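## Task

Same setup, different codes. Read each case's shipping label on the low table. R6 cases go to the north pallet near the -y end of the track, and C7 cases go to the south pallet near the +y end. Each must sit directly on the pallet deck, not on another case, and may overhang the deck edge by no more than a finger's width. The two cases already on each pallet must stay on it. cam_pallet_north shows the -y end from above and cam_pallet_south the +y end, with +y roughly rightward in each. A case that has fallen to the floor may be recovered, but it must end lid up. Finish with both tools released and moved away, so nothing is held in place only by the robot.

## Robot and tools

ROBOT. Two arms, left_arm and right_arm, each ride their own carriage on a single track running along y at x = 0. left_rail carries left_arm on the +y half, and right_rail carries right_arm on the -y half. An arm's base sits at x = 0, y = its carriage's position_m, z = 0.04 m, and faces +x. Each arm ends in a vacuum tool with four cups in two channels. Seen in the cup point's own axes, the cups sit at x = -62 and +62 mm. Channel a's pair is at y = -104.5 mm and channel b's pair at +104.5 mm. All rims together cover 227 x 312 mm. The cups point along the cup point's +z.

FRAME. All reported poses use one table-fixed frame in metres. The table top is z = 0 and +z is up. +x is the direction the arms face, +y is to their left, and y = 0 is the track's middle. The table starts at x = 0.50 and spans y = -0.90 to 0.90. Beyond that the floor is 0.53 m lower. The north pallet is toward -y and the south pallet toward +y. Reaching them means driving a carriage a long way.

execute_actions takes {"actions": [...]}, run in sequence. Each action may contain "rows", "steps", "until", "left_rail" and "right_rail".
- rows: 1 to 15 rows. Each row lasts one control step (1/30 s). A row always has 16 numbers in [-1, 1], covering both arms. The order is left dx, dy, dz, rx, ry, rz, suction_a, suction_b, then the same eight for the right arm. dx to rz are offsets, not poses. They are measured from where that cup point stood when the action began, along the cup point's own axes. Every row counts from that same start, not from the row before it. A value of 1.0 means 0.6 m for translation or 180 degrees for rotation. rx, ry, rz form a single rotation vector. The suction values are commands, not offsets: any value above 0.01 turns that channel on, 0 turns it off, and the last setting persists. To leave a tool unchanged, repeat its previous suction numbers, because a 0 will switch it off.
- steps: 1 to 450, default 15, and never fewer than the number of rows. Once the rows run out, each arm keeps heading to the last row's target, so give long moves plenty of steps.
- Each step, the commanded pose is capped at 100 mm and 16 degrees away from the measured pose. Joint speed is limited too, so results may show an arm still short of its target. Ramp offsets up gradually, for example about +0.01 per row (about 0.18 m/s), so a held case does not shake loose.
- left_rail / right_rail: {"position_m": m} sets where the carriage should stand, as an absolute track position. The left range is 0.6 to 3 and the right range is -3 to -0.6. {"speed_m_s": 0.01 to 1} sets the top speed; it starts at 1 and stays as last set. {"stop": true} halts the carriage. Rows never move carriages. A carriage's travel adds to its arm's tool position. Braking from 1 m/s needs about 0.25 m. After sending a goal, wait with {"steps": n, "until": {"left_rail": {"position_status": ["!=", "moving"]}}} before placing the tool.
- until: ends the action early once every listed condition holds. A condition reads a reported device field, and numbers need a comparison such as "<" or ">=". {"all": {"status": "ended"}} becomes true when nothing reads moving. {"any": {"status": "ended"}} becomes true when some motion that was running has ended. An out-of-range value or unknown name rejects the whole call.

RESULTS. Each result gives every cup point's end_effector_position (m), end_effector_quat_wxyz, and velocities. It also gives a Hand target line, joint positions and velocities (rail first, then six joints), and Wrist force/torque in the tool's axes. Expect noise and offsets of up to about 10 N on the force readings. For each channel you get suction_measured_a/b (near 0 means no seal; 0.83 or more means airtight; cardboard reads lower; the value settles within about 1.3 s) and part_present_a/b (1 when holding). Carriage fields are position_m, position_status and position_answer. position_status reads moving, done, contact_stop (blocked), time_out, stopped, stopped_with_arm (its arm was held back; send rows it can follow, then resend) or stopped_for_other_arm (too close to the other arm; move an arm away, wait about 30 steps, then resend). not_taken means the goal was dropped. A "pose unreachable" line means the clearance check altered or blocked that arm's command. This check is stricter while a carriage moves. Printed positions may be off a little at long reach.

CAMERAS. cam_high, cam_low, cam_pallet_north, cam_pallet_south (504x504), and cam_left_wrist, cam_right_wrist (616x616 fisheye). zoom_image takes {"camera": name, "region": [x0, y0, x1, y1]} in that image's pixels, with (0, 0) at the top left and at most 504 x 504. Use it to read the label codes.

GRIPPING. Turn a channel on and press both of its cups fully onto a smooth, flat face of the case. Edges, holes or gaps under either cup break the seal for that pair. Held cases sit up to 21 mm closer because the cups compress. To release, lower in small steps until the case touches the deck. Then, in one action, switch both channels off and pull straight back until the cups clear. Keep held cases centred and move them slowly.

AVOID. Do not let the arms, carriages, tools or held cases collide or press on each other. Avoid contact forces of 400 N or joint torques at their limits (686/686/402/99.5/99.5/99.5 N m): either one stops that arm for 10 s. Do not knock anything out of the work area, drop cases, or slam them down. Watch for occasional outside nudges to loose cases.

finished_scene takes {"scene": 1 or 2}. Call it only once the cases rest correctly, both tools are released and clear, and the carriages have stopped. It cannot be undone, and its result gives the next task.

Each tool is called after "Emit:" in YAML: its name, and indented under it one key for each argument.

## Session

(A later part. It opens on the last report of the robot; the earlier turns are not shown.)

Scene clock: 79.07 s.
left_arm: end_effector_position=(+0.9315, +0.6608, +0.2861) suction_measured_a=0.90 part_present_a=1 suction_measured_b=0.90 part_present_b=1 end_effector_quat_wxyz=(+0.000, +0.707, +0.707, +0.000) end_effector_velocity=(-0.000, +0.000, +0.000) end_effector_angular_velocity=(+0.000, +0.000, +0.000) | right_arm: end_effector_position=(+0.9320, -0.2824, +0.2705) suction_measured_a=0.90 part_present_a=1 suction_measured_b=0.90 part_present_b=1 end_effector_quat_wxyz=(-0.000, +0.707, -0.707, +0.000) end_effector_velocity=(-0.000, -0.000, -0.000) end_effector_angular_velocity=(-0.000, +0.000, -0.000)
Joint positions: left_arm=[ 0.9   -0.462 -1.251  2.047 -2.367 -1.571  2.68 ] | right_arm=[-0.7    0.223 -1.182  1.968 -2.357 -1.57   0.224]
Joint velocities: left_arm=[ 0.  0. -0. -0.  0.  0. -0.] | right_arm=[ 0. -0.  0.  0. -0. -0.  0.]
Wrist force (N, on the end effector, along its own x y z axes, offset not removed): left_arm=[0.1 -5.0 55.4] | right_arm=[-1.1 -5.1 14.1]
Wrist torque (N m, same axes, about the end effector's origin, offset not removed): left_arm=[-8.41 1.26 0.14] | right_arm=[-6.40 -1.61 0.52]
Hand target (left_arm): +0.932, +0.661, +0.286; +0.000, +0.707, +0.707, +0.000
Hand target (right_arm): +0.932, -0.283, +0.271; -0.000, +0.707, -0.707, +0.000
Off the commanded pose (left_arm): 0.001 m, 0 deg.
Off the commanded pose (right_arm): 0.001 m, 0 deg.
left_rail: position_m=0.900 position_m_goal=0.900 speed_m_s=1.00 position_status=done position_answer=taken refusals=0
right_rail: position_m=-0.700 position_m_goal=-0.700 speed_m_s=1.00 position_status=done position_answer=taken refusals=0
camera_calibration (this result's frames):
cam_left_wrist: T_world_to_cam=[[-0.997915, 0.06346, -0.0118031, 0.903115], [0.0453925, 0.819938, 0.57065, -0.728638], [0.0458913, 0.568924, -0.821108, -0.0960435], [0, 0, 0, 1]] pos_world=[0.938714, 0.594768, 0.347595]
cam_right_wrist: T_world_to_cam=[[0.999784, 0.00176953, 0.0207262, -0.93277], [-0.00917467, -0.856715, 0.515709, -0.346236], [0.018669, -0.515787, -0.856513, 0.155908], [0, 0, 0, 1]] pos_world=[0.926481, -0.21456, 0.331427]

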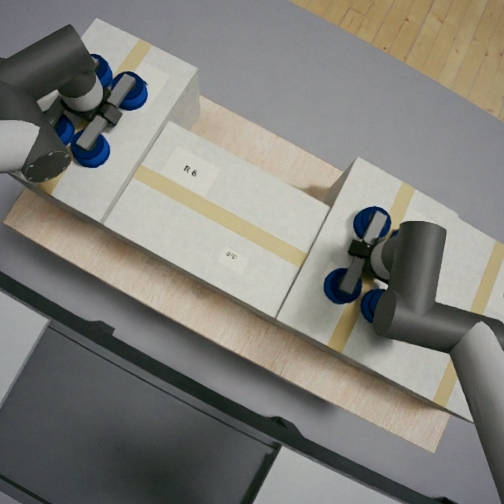

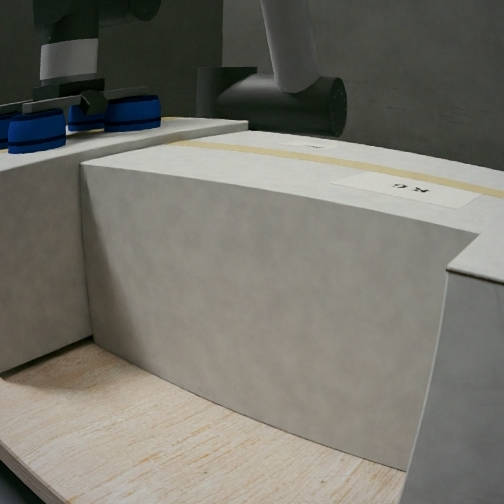

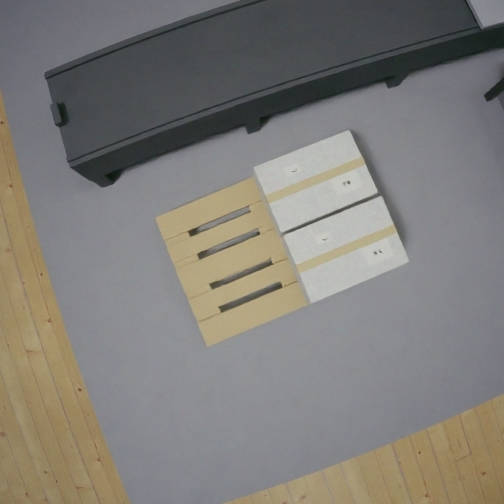

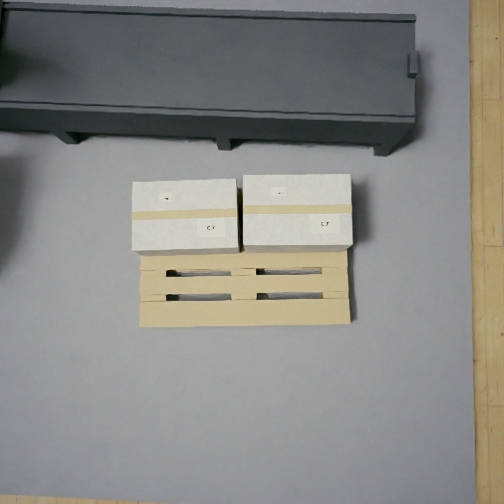

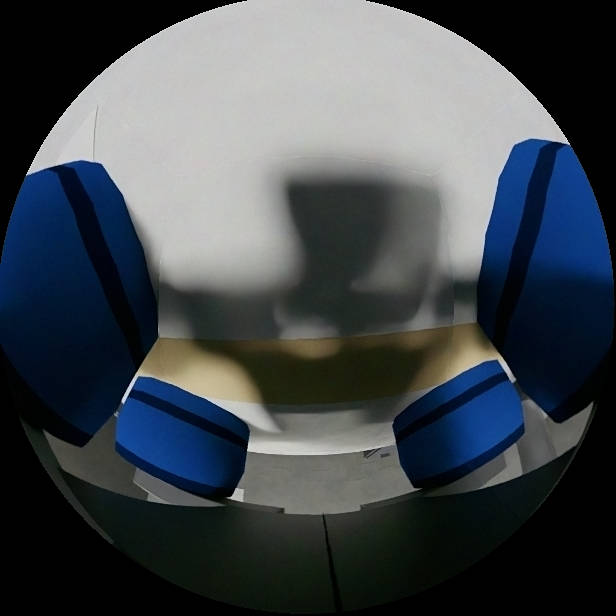

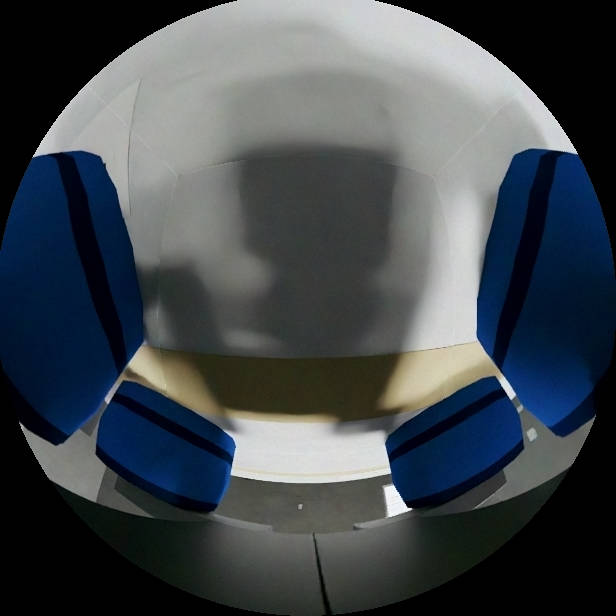

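Emit:
execute_actions:
  actions:
    - {"left_rail":{"position_m":3.0},"rows":[[0,0,-0.01,0,0,0,1,1,0,0,-0.008,0,0,0,1,1],[0,0,-0.02,0,0,0,1,1,0,0,-0.02,0,0,0,1,1],[0,0,-0.03,0,0,0,1,1,0,0,-0.04,0,0,0,1,1],[0,0,-0.04,0,0,0,1,1,0,0,-0.065,0,0,0,1,1],[0,0,-0.045,0,0,0,1,1,0,0,-0.095,0,0,0,1,1],[0.01,0,-0.05,0,0,0,1,1,0,0,-0.125,0,0,0,1,1],[0.02,0,-0.05,0,0,0,1,1,0,0,-0.155,0,0,0,1,1],[0.03,0,-0.05,0,0,-0.005,1,1,0,0,-0.185,0,0,0,1,1],[0.04,0.01,-0.05,0,0,-0.015,1,1,0,0,-0.22,0,0,0,1,1],[0.05,0.02,-0.05,0,0,-0.03,1,1,0,0,-0.255,0,0,0,1,1],[0.06,0.035,-0.05,0,0,-0.05,1,1,0,0,-0.29,0,0,0,1,1],[0.07,0.05,-0.05,0,0,-0.07,1,1,0,0,-0.325,0,0,0,1,1],[0.08,0.07,-0.05,0,0,-0.09,1,1,0,0,-0.36,0,0,0,1,1],[0.1,0.1,-0.05,0,0,-0.11,1,1,0,0,-0.4,0,0,0,1,1],[0.238,0.384,-0.05,0,0,-0.5167,1,1,0,0,-0.517,0,0,0,1,1]],"steps":20}

Emit:
execute_actions:
  actions: []

Scene clock: 93.63 s.
left_arm: end_effector_position=(+1.0420, +1.1408, +0.3159) suction_measured_a=0.90 part_present_a=1 suction_measured_b=0.90 part_present_b=1 end_effector_quat_wxyz=(+0.004, +0.532, +0.847, +0.000) end_effector_velocity=(+0.494, +1.289, -0.002) end_effector_angular_velocity=(-0.022, -0.026, +1.584) | right_arm: end_effector_position=(+0.9316, -0.2820, +0.5476) suction_measured_a=0.90 part_present_a=1 suction_measured_b=0.90 part_present_b=1 end_effector_quat_wxyz=(-0.006, +0.707, -0.707, +0.003) end_effector_velocity=(+0.002, +0.000, +0.383) end_effector_angular_velocity=(-0.006, +0.028, -0.000)
Joint positions: left_arm=[ 1.29  -0.334 -1.192  1.901 -2.288 -1.573  2.359] | right_arm=[-0.7    0.223 -1.374  1.78  -1.99  -1.57   0.224]
Joint velocities: left_arm=[ 0.999  0.423  0.422 -0.652  0.197 -0.003 -1.162] | right_arm=[ 0.    -0.    -0.17  -0.366  0.565 -0.    -0.   ]
Wrist force (N, on the end effector, along its own x y z axes, offset not removed): left_arm=[-15.1 -19.2 51.2] | right_arm=[-2.4 -10.3 -67.3]
Wrist torque (N m, same axes, about the end effector's origin, offset not removed): left_arm=[-5.84 -0.78 -0.58] | right_arm=[-2.07 -1.71 0.48]
Hand target (left_arm): +1.105, +1.220, +0.317; +0.008, +0.441, +0.898, +0.000
Hand target (right_arm): +0.931, -0.283, +0.581; -0.002, +0.707, -0.707, +0.001
Off the commanded pose (left_arm): 0.131 m, 67 deg; position and orientation clipped at the last step of the last action.
Off the commanded pose (right_arm): 0.033 m, 1 deg.
left_rail: position_m=1.290 position_m_goal=3.000 speed_m_s=1.00 position_status=moving position_answer=taken refusals=0
right_rail: position_m=-0.700 position_m_goal=-0.700 speed_m_s=1.00 position_status=done position_answer=taken refusals=0
camera_calibration (this result's frames):
cam_left_wrist: T_world_to_cam=[[-0.926284, -0.376483, -0.0160938, 1.41183], [-0.318949, 0.760553, 0.565536, -0.695164], [-0.200675, 0.52898, -0.824567, -0.0461178], [0, 0, 0, 1]] pos_world=[1.07678, 1.08463, 0.377834]
cam_right_wrist: T_world_to_cam=[[0.999467, 0.00171903, 0.0326106, -0.944366], [-0.0152656, -0.85819, 0.513105, -0.482154], [0.0288682, -0.513329, -0.857706, 0.385294], [0, 0, 0, 1]] pos_world=[0.92538, -0.214374, 0.608661]

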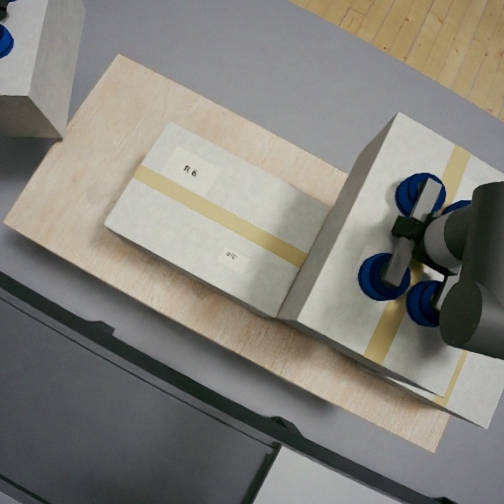

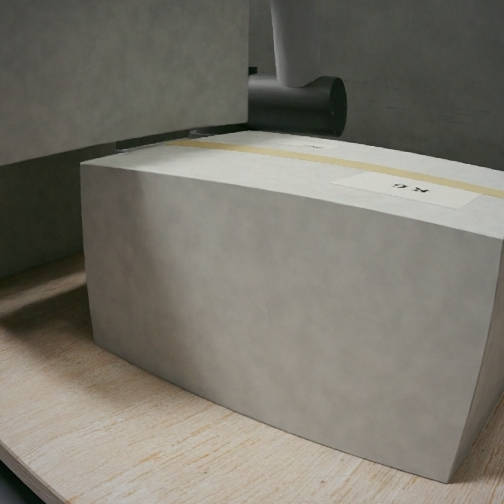

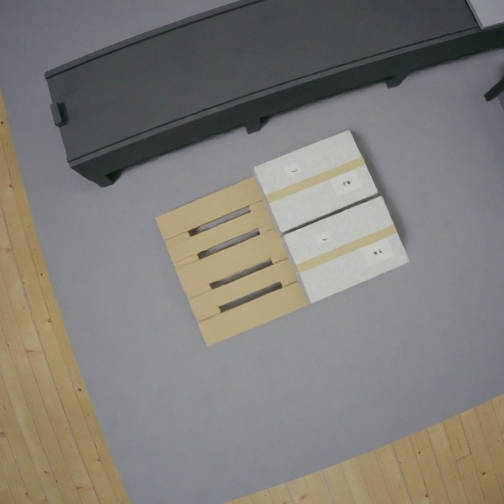

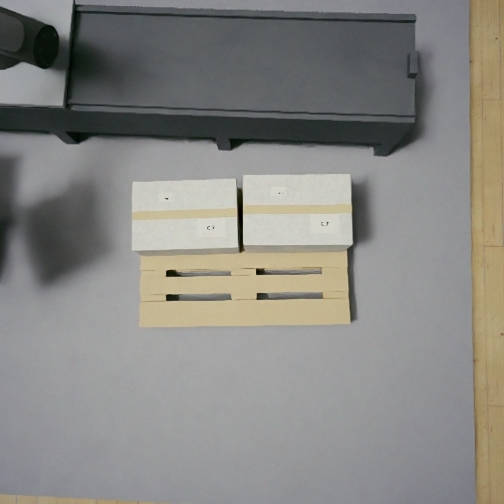

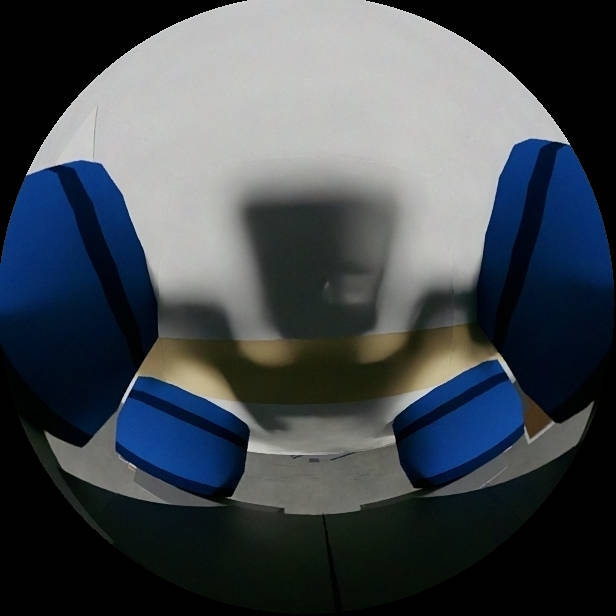

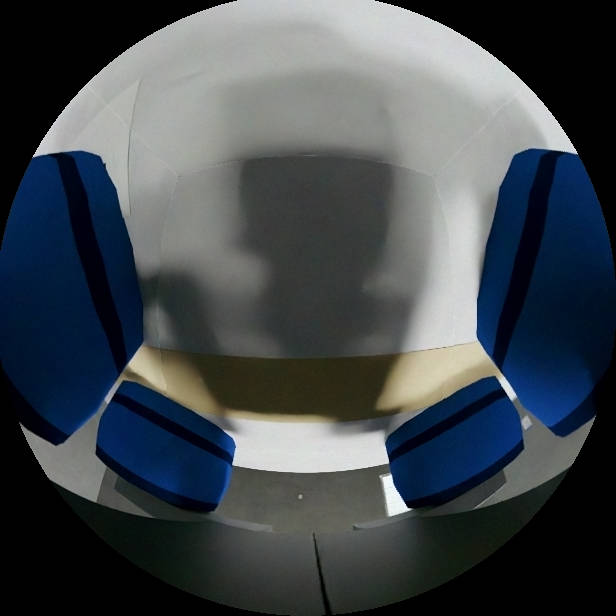

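Scene clock: 93.63 s.
left_arm: end_effector_position=(+1.0420, +1.1408, +0.3159) suction_measured_a=0.90 part_present_a=1 suction_measured_b=0.90 part_present_b=1 end_effector_quat_wxyz=(+0.004, +0.532, +0.847, +0.000) end_effector_velocity=(+0.494, +1.289, -0.002) end_effector_angular_velocity=(-0.022, -0.026, +1.584) | right_arm: end_effector_position=(+0.9316, -0.2820, +0.5476) suction_measured_a=0.90 part_present_a=1 suction_measured_b=0.90 part_present_b=1 end_effector_quat_wxyz=(-0.006, +0.707, -0.707, +0.003) end_effector_velocity=(+0.002, +0.000, +0.383) end_effector_angular_velocity=(-0.006, +0.028, -0.000)
Joint positions: left_arm=[ 1.29  -0.334 -1.192  1.901 -2.288 -1.573  2.359] | right_arm=[-0.7    0.223 -1.374  1.78  -1.99  -1.57   0.224]
Joint velocities: left_arm=[ 0.999  0.423  0.422 -0.652  0.197 -0.003 -1.162] | right_arm=[ 0.    -0.    -0.17  -0.366  0.565 -0.    -0.   ]
Wrist force (N, on the end effector, along its own x y z axes, offset not removed): left_arm=[-15.1 -19.2 51.2] | right_arm=[-2.4 -10.3 -67.3]
Wrist torque (N m, same axes, about the end effector's origin, offset not removed): left_arm=[-5.84 -0.78 -0.58] | right_arm=[-2.07 -1.71 0.48]
Hand target (left_arm): +1.105, +1.220, +0.317; +0.008, +0.441, +0.898, +0.000
Hand target (right_arm): +0.931, -0.283, +0.581; -0.002, +0.707, -0.707, +0.001
Off the commanded pose (left_arm): 0.131 m, 67 deg; position and orientation clipped at the last step of the last action.
Off the commanded pose (right_arm): 0.033 m, 1 deg.
left_rail: position_m=1.290 position_m_goal=3.000 speed_m_s=1.00 position_status=moving position_answer=taken refusals=0
right_rail: position_m=-0.700 position_m_goal=-0.700 speed_m_s=1.00 position_status=done position_answer=taken refusals=0
camera_calibration (this result's frames):
cam_left_wrist: T_world_to_cam=[[-0.926284, -0.376483, -0.0160938, 1.41183], [-0.318949, 0.760553, 0.565536, -0.695164], [-0.200675, 0.52898, -0.824567, -0.0461178], [0, 0, 0, 1]] pos_world=[1.07678, 1.08463, 0.377834]
cam_right_wrist: T_world_to_cam=[[0.999467, 0.00171903, 0.0326106, -0.944366], [-0.0152656, -0.85819, 0.513105, -0.482154], [0.0288682, -0.513329, -0.857706, 0.385294], [0, 0, 0, 1]] pos_world=[0.92538, -0.214374, 0.608661]

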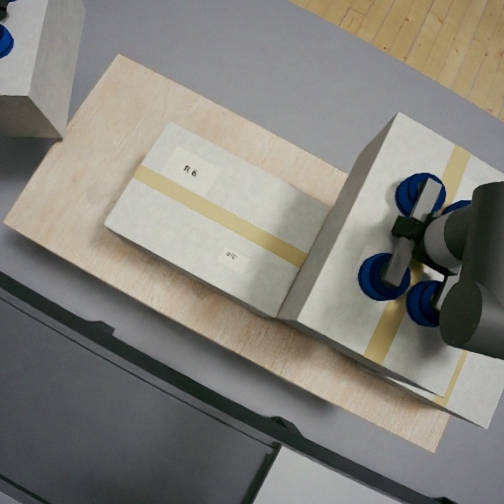

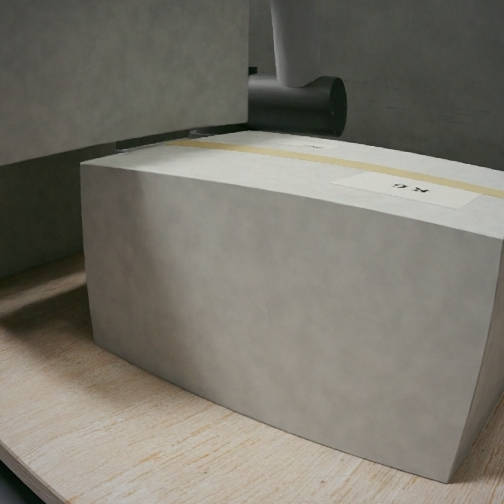

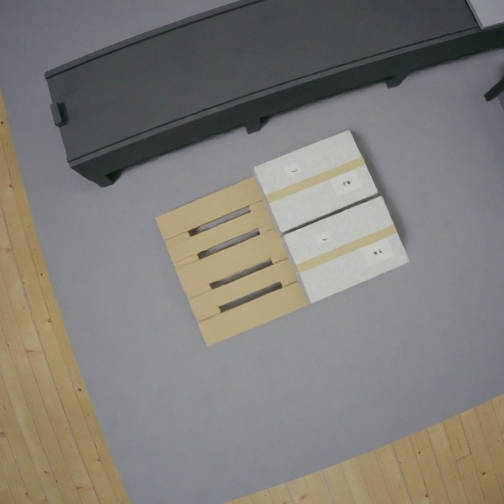

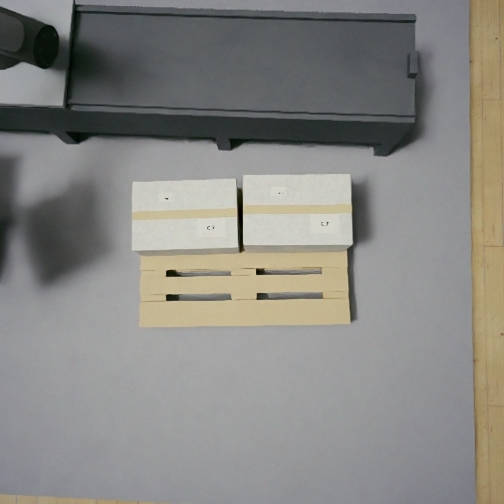

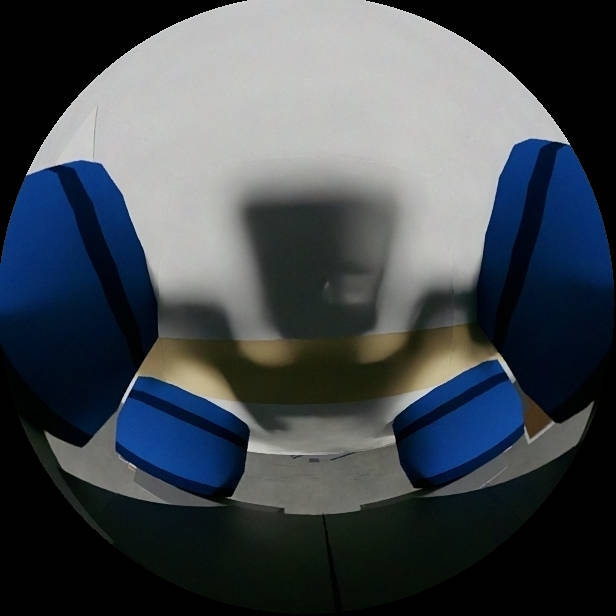

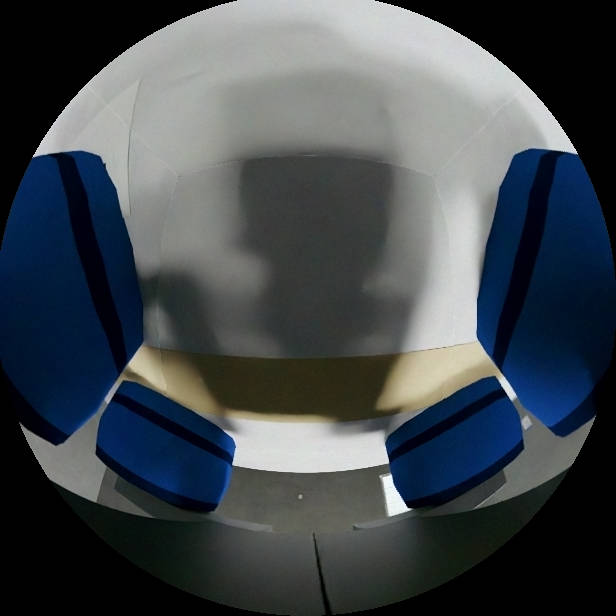

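Already just clear of the neighbours at z=0.548; sending the right carriage north.

Emit:
execute_actions:
  actions:
    - {"right_rail":{"position_m":-3.0},"steps":1}

Scene clock: 97.17 s.
left_arm: end_effector_position=(+1.1057, +2.8875, +0.3169) suction_measured_a=0.90 part_present_a=1 suction_measured_b=0.90 part_present_b=1 end_effector_quat_wxyz=(+0.008, +0.440, +0.898, +0.000) end_effector_velocity=(+0.041, +0.057, -0.034) end_effector_angular_velocity=(+0.012, +0.060, +0.126) | right_arm: end_effector_position=(+0.9310, -0.2826, +0.5807) suction_measured_a=0.90 part_present_a=1 suction_measured_b=0.90 part_present_b=1 end_effector_quat_wxyz=(-0.002, +0.707, -0.707, +0.001) end_effector_velocity=(+0.003, -0.013, +0.004) end_effector_angular_velocity=(-0.001, +0.006, +0.000)
Joint positions: left_arm=[ 3.    -0.283 -1.138  1.815 -2.264 -1.573  2.199] | right_arm=[-0.7    0.223 -1.387  1.745 -1.933 -1.57   0.224]
Joint velocities: left_arm=[-0.     0.062  0.067 -0.068  0.062 -0.005 -0.064] | right_arm=[-0.014  0.     0.003 -0.011  0.014  0.    -0.   ]
Wrist force (N, on the end effector, along its own x y z axes, offset not removed): left_arm=[-0.8 -13.5 44.0] | right_arm=[-0.8 -4.3 11.2]
Wrist torque (N m, same axes, about the end effector's origin, offset not removed): left_arm=[-9.29 1.14 0.83] | right_arm=[-6.18 -1.75 0.69]
Hand target (left_arm): +1.158, +2.905, +0.316; +0.011, +0.321, +0.947, -0.001
Hand target (right_arm): +0.932, -0.285, +0.581; -0.000, +0.707, -0.707, +0.000
Off the commanded pose (left_arm): 0.059 m, 55 deg; orientation clipped at the last step of the last action.
Off the commanded pose (right_arm): 0.001 m, 0 deg.
left_rail: position_m=3.000 position_m_goal=3.000 speed_m_s=1.00 position_status=done position_answer=taken refusals=0
right_rail: position_m=-0.700 position_m_goal=-3.000 speed_m_s=1.00 position_status=moving position_answer=taken refusals=0
camera_calibration (this result's frames):
cam_left_wrist: T_world_to_cam=[[-0.827204, -0.561553, -0.0198051, 2.5545], [-0.47457, 0.679331, 0.559725, -1.59547], [-0.300861, 0.472406, -0.828441, -0.681046], [0, 0, 0, 1]] pos_world=[1.15103, 2.84007, 0.379411]
cam_right_wrist: T_world_to_cam=[[0.999716, 0.00174587, 0.023784, -0.939901], [-0.0107552, -0.857128, 0.514991, -0.504619], [0.021285, -0.515101, -0.856865, 0.419394], [0, 0, 0, 1]] pos_world=[0.92528, -0.214852, 0.641593]

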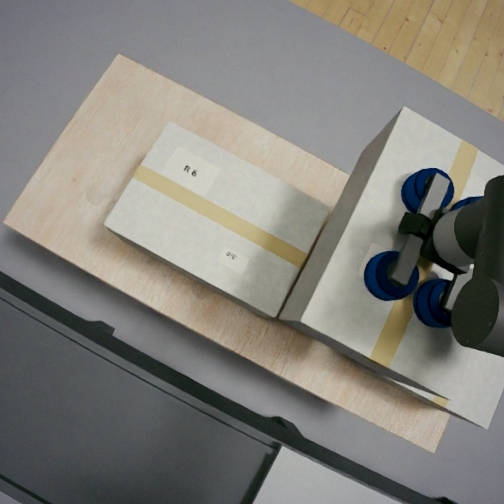

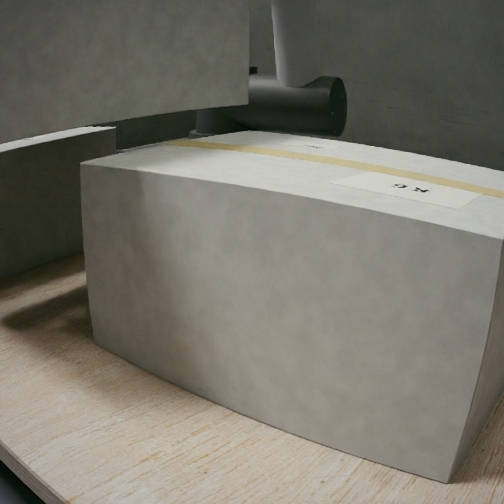

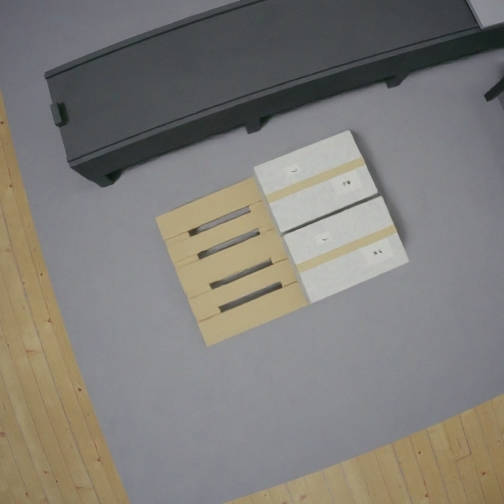

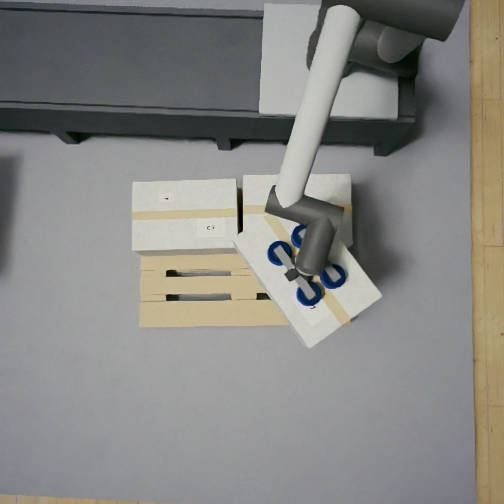

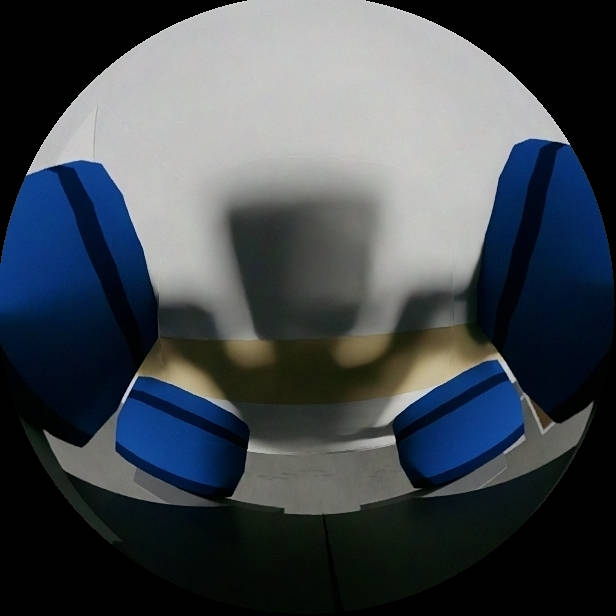

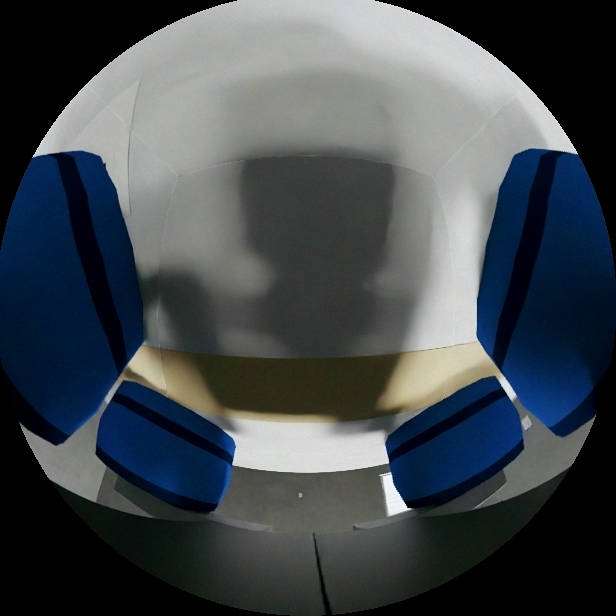

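Emit:
zoom_image:
  camera: "cam_high"
  region: [90,100,342,352]

Region (90, 100, 342, 352) of cam_high's 504x504 image, scaled by 2.000, with more detail than that image has.

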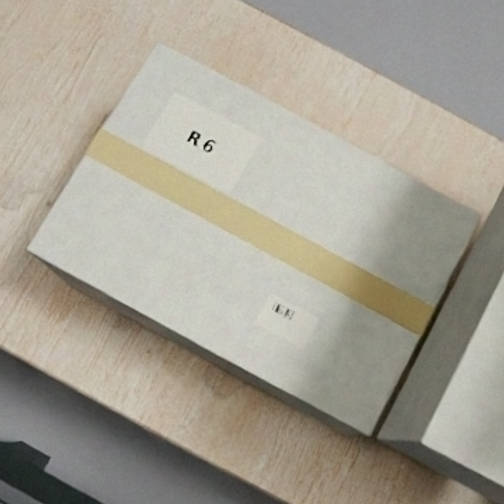

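Emit:
execute_actions:
  actions: []

Scene clock: 102.03 s.
left_arm: end_effector_position=(+1.1575, +2.9054, +0.3164) suction_measured_a=0.90 part_present_a=1 suction_measured_b=0.90 part_present_b=1 end_effector_quat_wxyz=(+0.011, +0.321, +0.947, -0.001) end_effector_velocity=(+0.000, +0.000, -0.000) end_effector_angular_velocity=(+0.000, -0.000, -0.000) | right_arm: end_effector_position=(+0.9322, -2.5825, +0.5809) suction_measured_a=0.90 part_present_a=1 suction_measured_b=0.90 part_present_b=1 end_effector_quat_wxyz=(-0.000, +0.707, -0.707, +0.000) end_effector_velocity=(+0.000, +0.000, -0.000) end_effector_angular_velocity=(-0.000, +0.000, +0.000)
Joint positions: left_arm=[ 3.    -0.255 -1.091  1.739 -2.24  -1.574  1.971] | right_arm=[-3.     0.223 -1.385  1.742 -1.928 -1.57   0.224]
Joint velocities: left_arm=[ 0.  0.  0.  0. -0.  0.  0.] | right_arm=[ 0. -0.  0.  0. -0. -0. -0.]
Wrist force (N, on the end effector, along its own x y z axes, offset not removed): left_arm=[2.9 -8.5 55.1] | right_arm=[-0.6 -3.5 11.6]
Wrist torque (N m, same axes, about the end effector's origin, offset not removed): left_arm=[-8.71 0.97 0.06] | right_arm=[-6.24 -1.63 0.57]
Hand target (left_arm): +1.158, +2.905, +0.316; +0.011, +0.321, +0.947, -0.001
Hand target (right_arm): +0.932, -2.582, +0.581; -0.000, +0.707, -0.707, +0.000
Off the commanded pose (left_arm): 0.005 m, 41 deg; orientation clipped at the last step of the last action.
Off the commanded pose (right_arm): 0.001 m, 0 deg.
left_rail: position_m=3.000 position_m_goal=3.000 speed_m_s=1.00 position_status=done position_answer=taken refusals=0
right_rail: position_m=-3.000 position_m_goal=-3.000 speed_m_s=1.00 position_status=done position_answer=taken refusals=0
camera_calibration (this result's frames):
cam_left_wrist: T_world_to_cam=[[-0.657302, -0.753424, -0.017504, 2.96753], [-0.633643, 0.539931, 0.55405, -0.991812], [-0.407983, 0.375269, -0.8323, -0.266918], [0, 0, 0, 1]] pos_world=[1.21321, 2.87148, 0.379301]
cam_right_wrist: T_world_to_cam=[[0.999783, 0.00176932, 0.0207464, -0.935374], [-0.00918515, -0.856718, 0.515703, -2.4768], [0.0186863, -0.515781, -0.856517, -0.764616], [0, 0, 0, 1]] pos_world=[0.926709, -2.51464, 0.641793]

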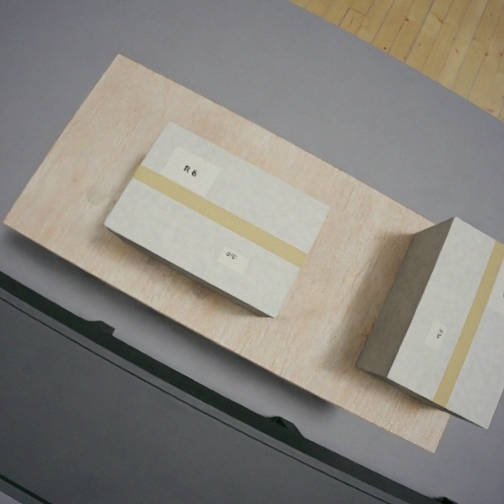

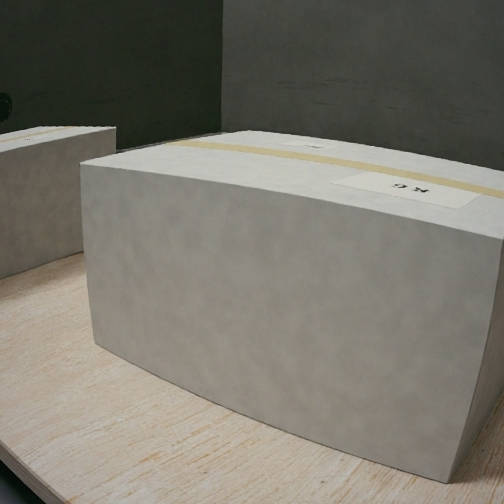

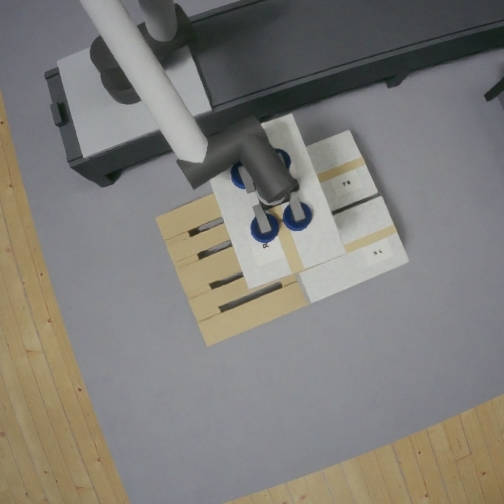

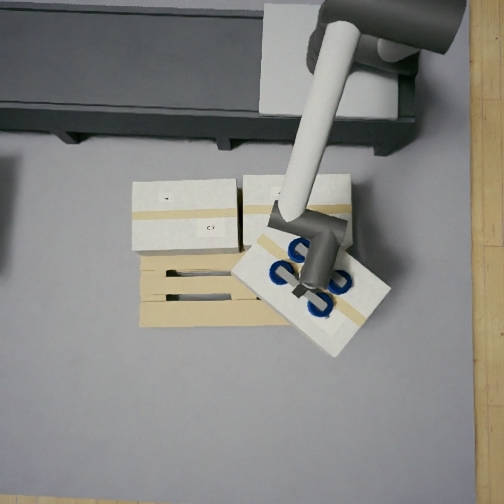

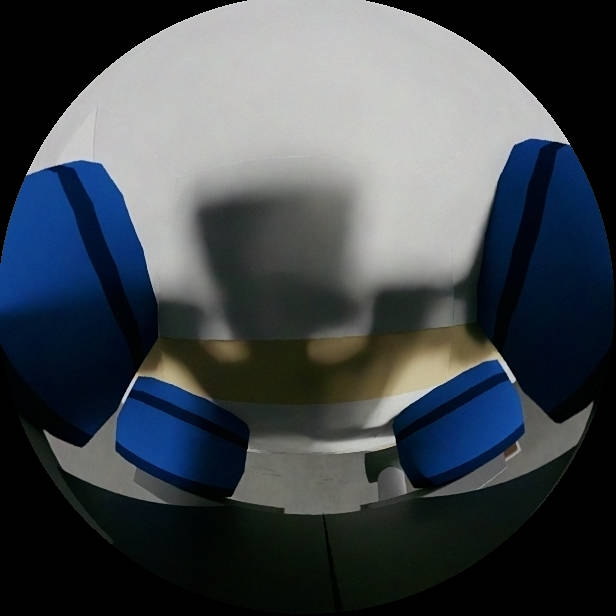

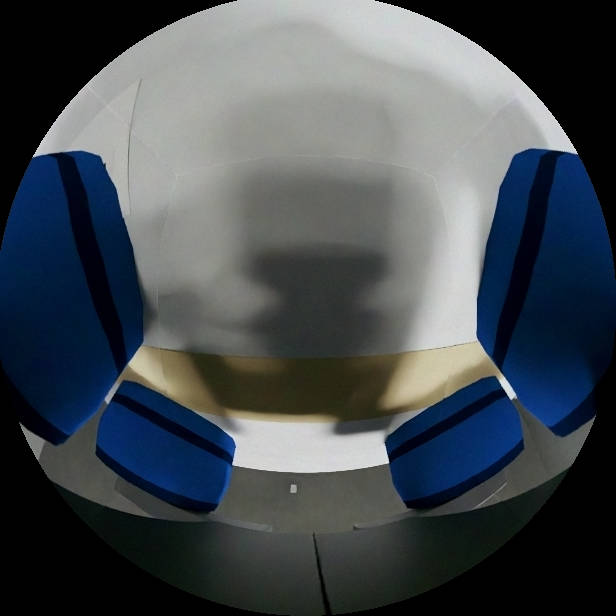

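Emit:
execute_actions:
  actions:
    - {"rows":[[0,0,0.005,0,0,-0.008,1,1,0.006,-0.007,0.009,0,0,0.01,1,1],[0,0,0.01,0,0.001,-0.018,1,1,0.016,-0.019,0.024,0,0,0.025,1,1],[-0.001,0,0.02,0,0.001,-0.03,1,1,0.03,-0.036,0.045,0,0,0.045,1,1],[-0.002,0,0.03,0,0.002,-0.045,1,1,0.05,-0.057,0.072,0,0,0.07,1,1],[-0.002,0.001,0.04,0,0.002,-0.06,1,1,0.07,-0.082,0.1,0,0,0.1,1,1],[-0.003,0.001,0.05,0,0.003,-0.075,1,1,0.407,-0.478,0.6,0,0,0.4867,1,1],[-0.003,0.001,0.06,0,0.003,-0.09,1,1,0.407,-0.478,0.6,0,0,0.4867,1,1],[-0.004,0.002,0.07,0,0.004,-0.105,1,1,0.407,-0.478,0.6,0,0,0.4867,1,1],[-0.0074,0.003,0.144,-0.0008,0.0071,-0.2246,1,1,0.407,-0.478,0.6,0,0,0.4867,1,1]],"steps":33}

Scene clock: 121.93 s.
left_arm: end_effector_position=(+1.1638, +2.9035, +0.2301) suction_measured_a=0.90 part_present_a=1 suction_measured_b=0.90 part_present_b=1 end_effector_quat_wxyz=(-0.000, -0.025, +1.000, +0.000) end_effector_velocity=(-0.000, -0.000, -0.000) end_effector_angular_velocity=(+0.001, +0.000, +0.005) | right_arm: end_effector_position=(+1.2122, -2.8254, +0.2251) suction_measured_a=0.90 part_present_a=1 suction_measured_b=0.90 part_present_b=1 end_effector_quat_wxyz=(+0.000, -0.048, +0.999, +0.003) end_effector_velocity=(+0.065, -0.022, -0.050) end_effector_angular_velocity=(-0.035, -0.014, -0.568)
Joint positions: left_arm=[ 3.    -0.256 -1.018  1.757 -2.31  -1.571  1.264] | right_arm=[-3.    -0.023 -0.963  1.665 -2.273 -1.566  1.451]
Joint velocities: left_arm=[ 0.    -0.     0.     0.    -0.     0.    -0.005] | right_arm=[ 0.    -0.009  0.093 -0.079 -0.031 -0.035  0.56 ]
Wrist force (N, on the end effector, along its own x y z axes, offset not removed): left_arm=[-2.7 -4.3 51.6] | right_arm=[-8.4 -11.8 19.5]
Wrist torque (N m, same axes, about the end effector's origin, offset not removed): left_arm=[-8.09 1.50 -0.21] | right_arm=[-6.74 -1.92 3.50]
Hand target (left_arm): +1.164, +2.903, +0.230; -0.000, -0.026, +1.000, +0.000
Hand target (right_arm): +1.218, -2.828, +0.220; +0.001, -0.022, +1.000, +0.000
Off the commanded pose (left_arm): 0.000 m, 0 deg.
Off the commanded pose (right_arm): 0.008 m, 3 deg.
left_rail: position_m=3.000 position_m_goal=3.000 speed_m_s=1.00 position_status=done position_answer=taken refusals=0
right_rail: position_m=-3.000 position_m_goal=-3.000 speed_m_s=1.00 position_status=done position_answer=taken refusals=0
camera_calibration (this result's frames):
cam_left_wrist: T_world_to_cam=[[-0.0124562, -0.99986, -0.0111963, 2.93225], [-0.820662, 0.00382528, 0.571401, 0.831253], [-0.571278, 0.0163059, -0.820595, 0.894136], [0, 0, 0, 1]] pos_world=[1.2295, 2.91408, 0.291575]
cam_right_wrist: T_world_to_cam=[[0.0989566, -0.994981, 0.0148607, -2.93037], [-0.853177, -0.0771483, 0.515885, 0.726792], [-0.512149, -0.063729, -0.856529, 0.720786], [0, 0, 0, 1]] pos_world=[1.27921, -2.81366, 0.28598]

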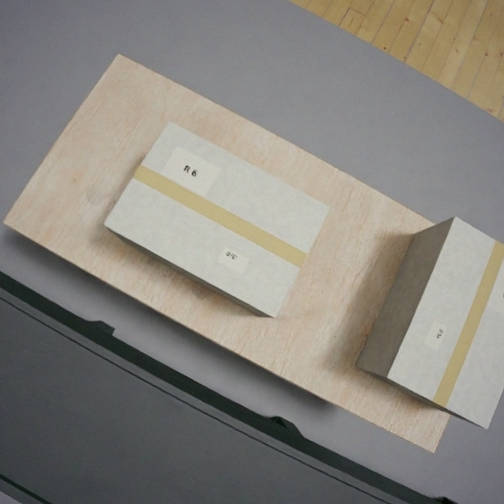

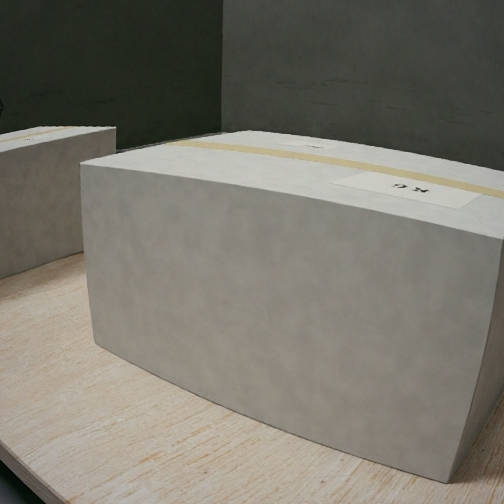

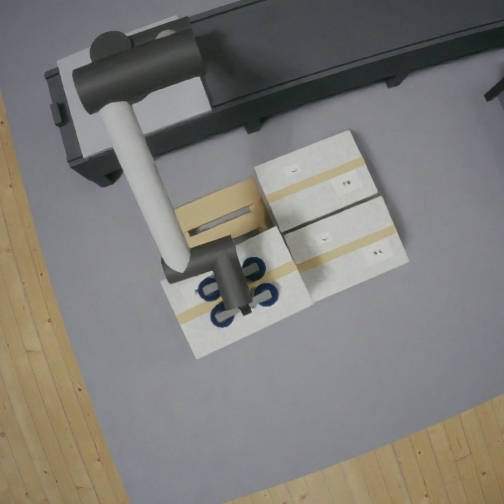

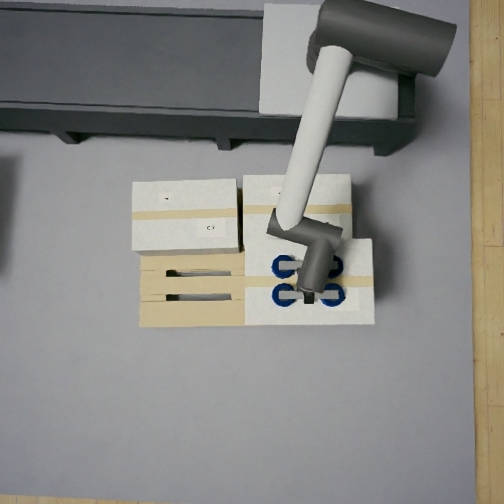

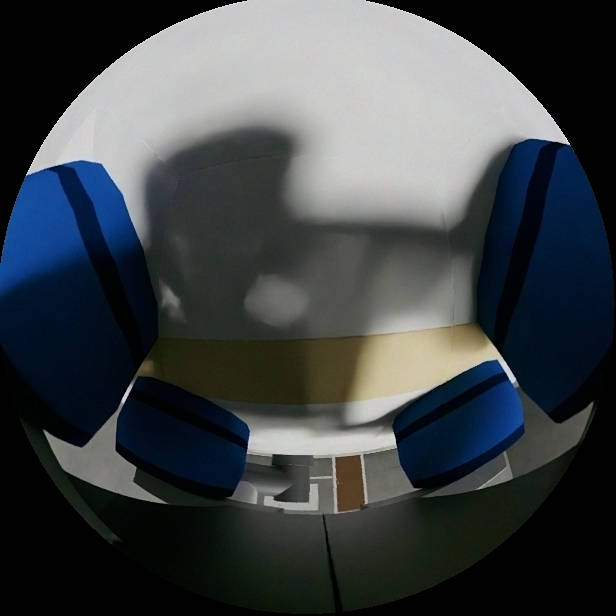

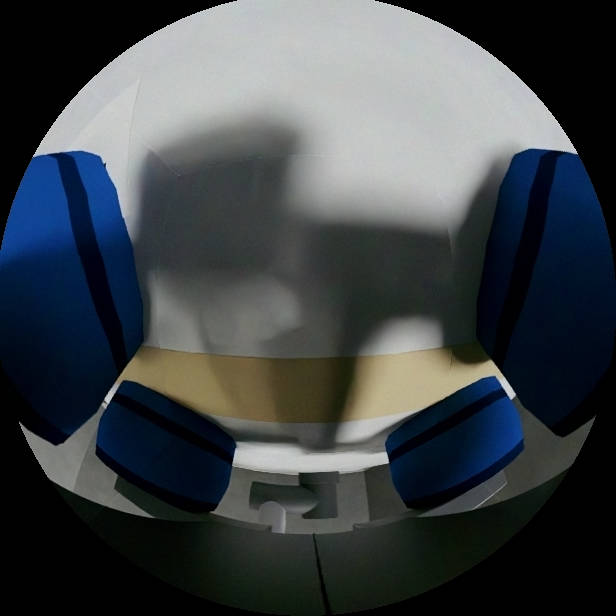

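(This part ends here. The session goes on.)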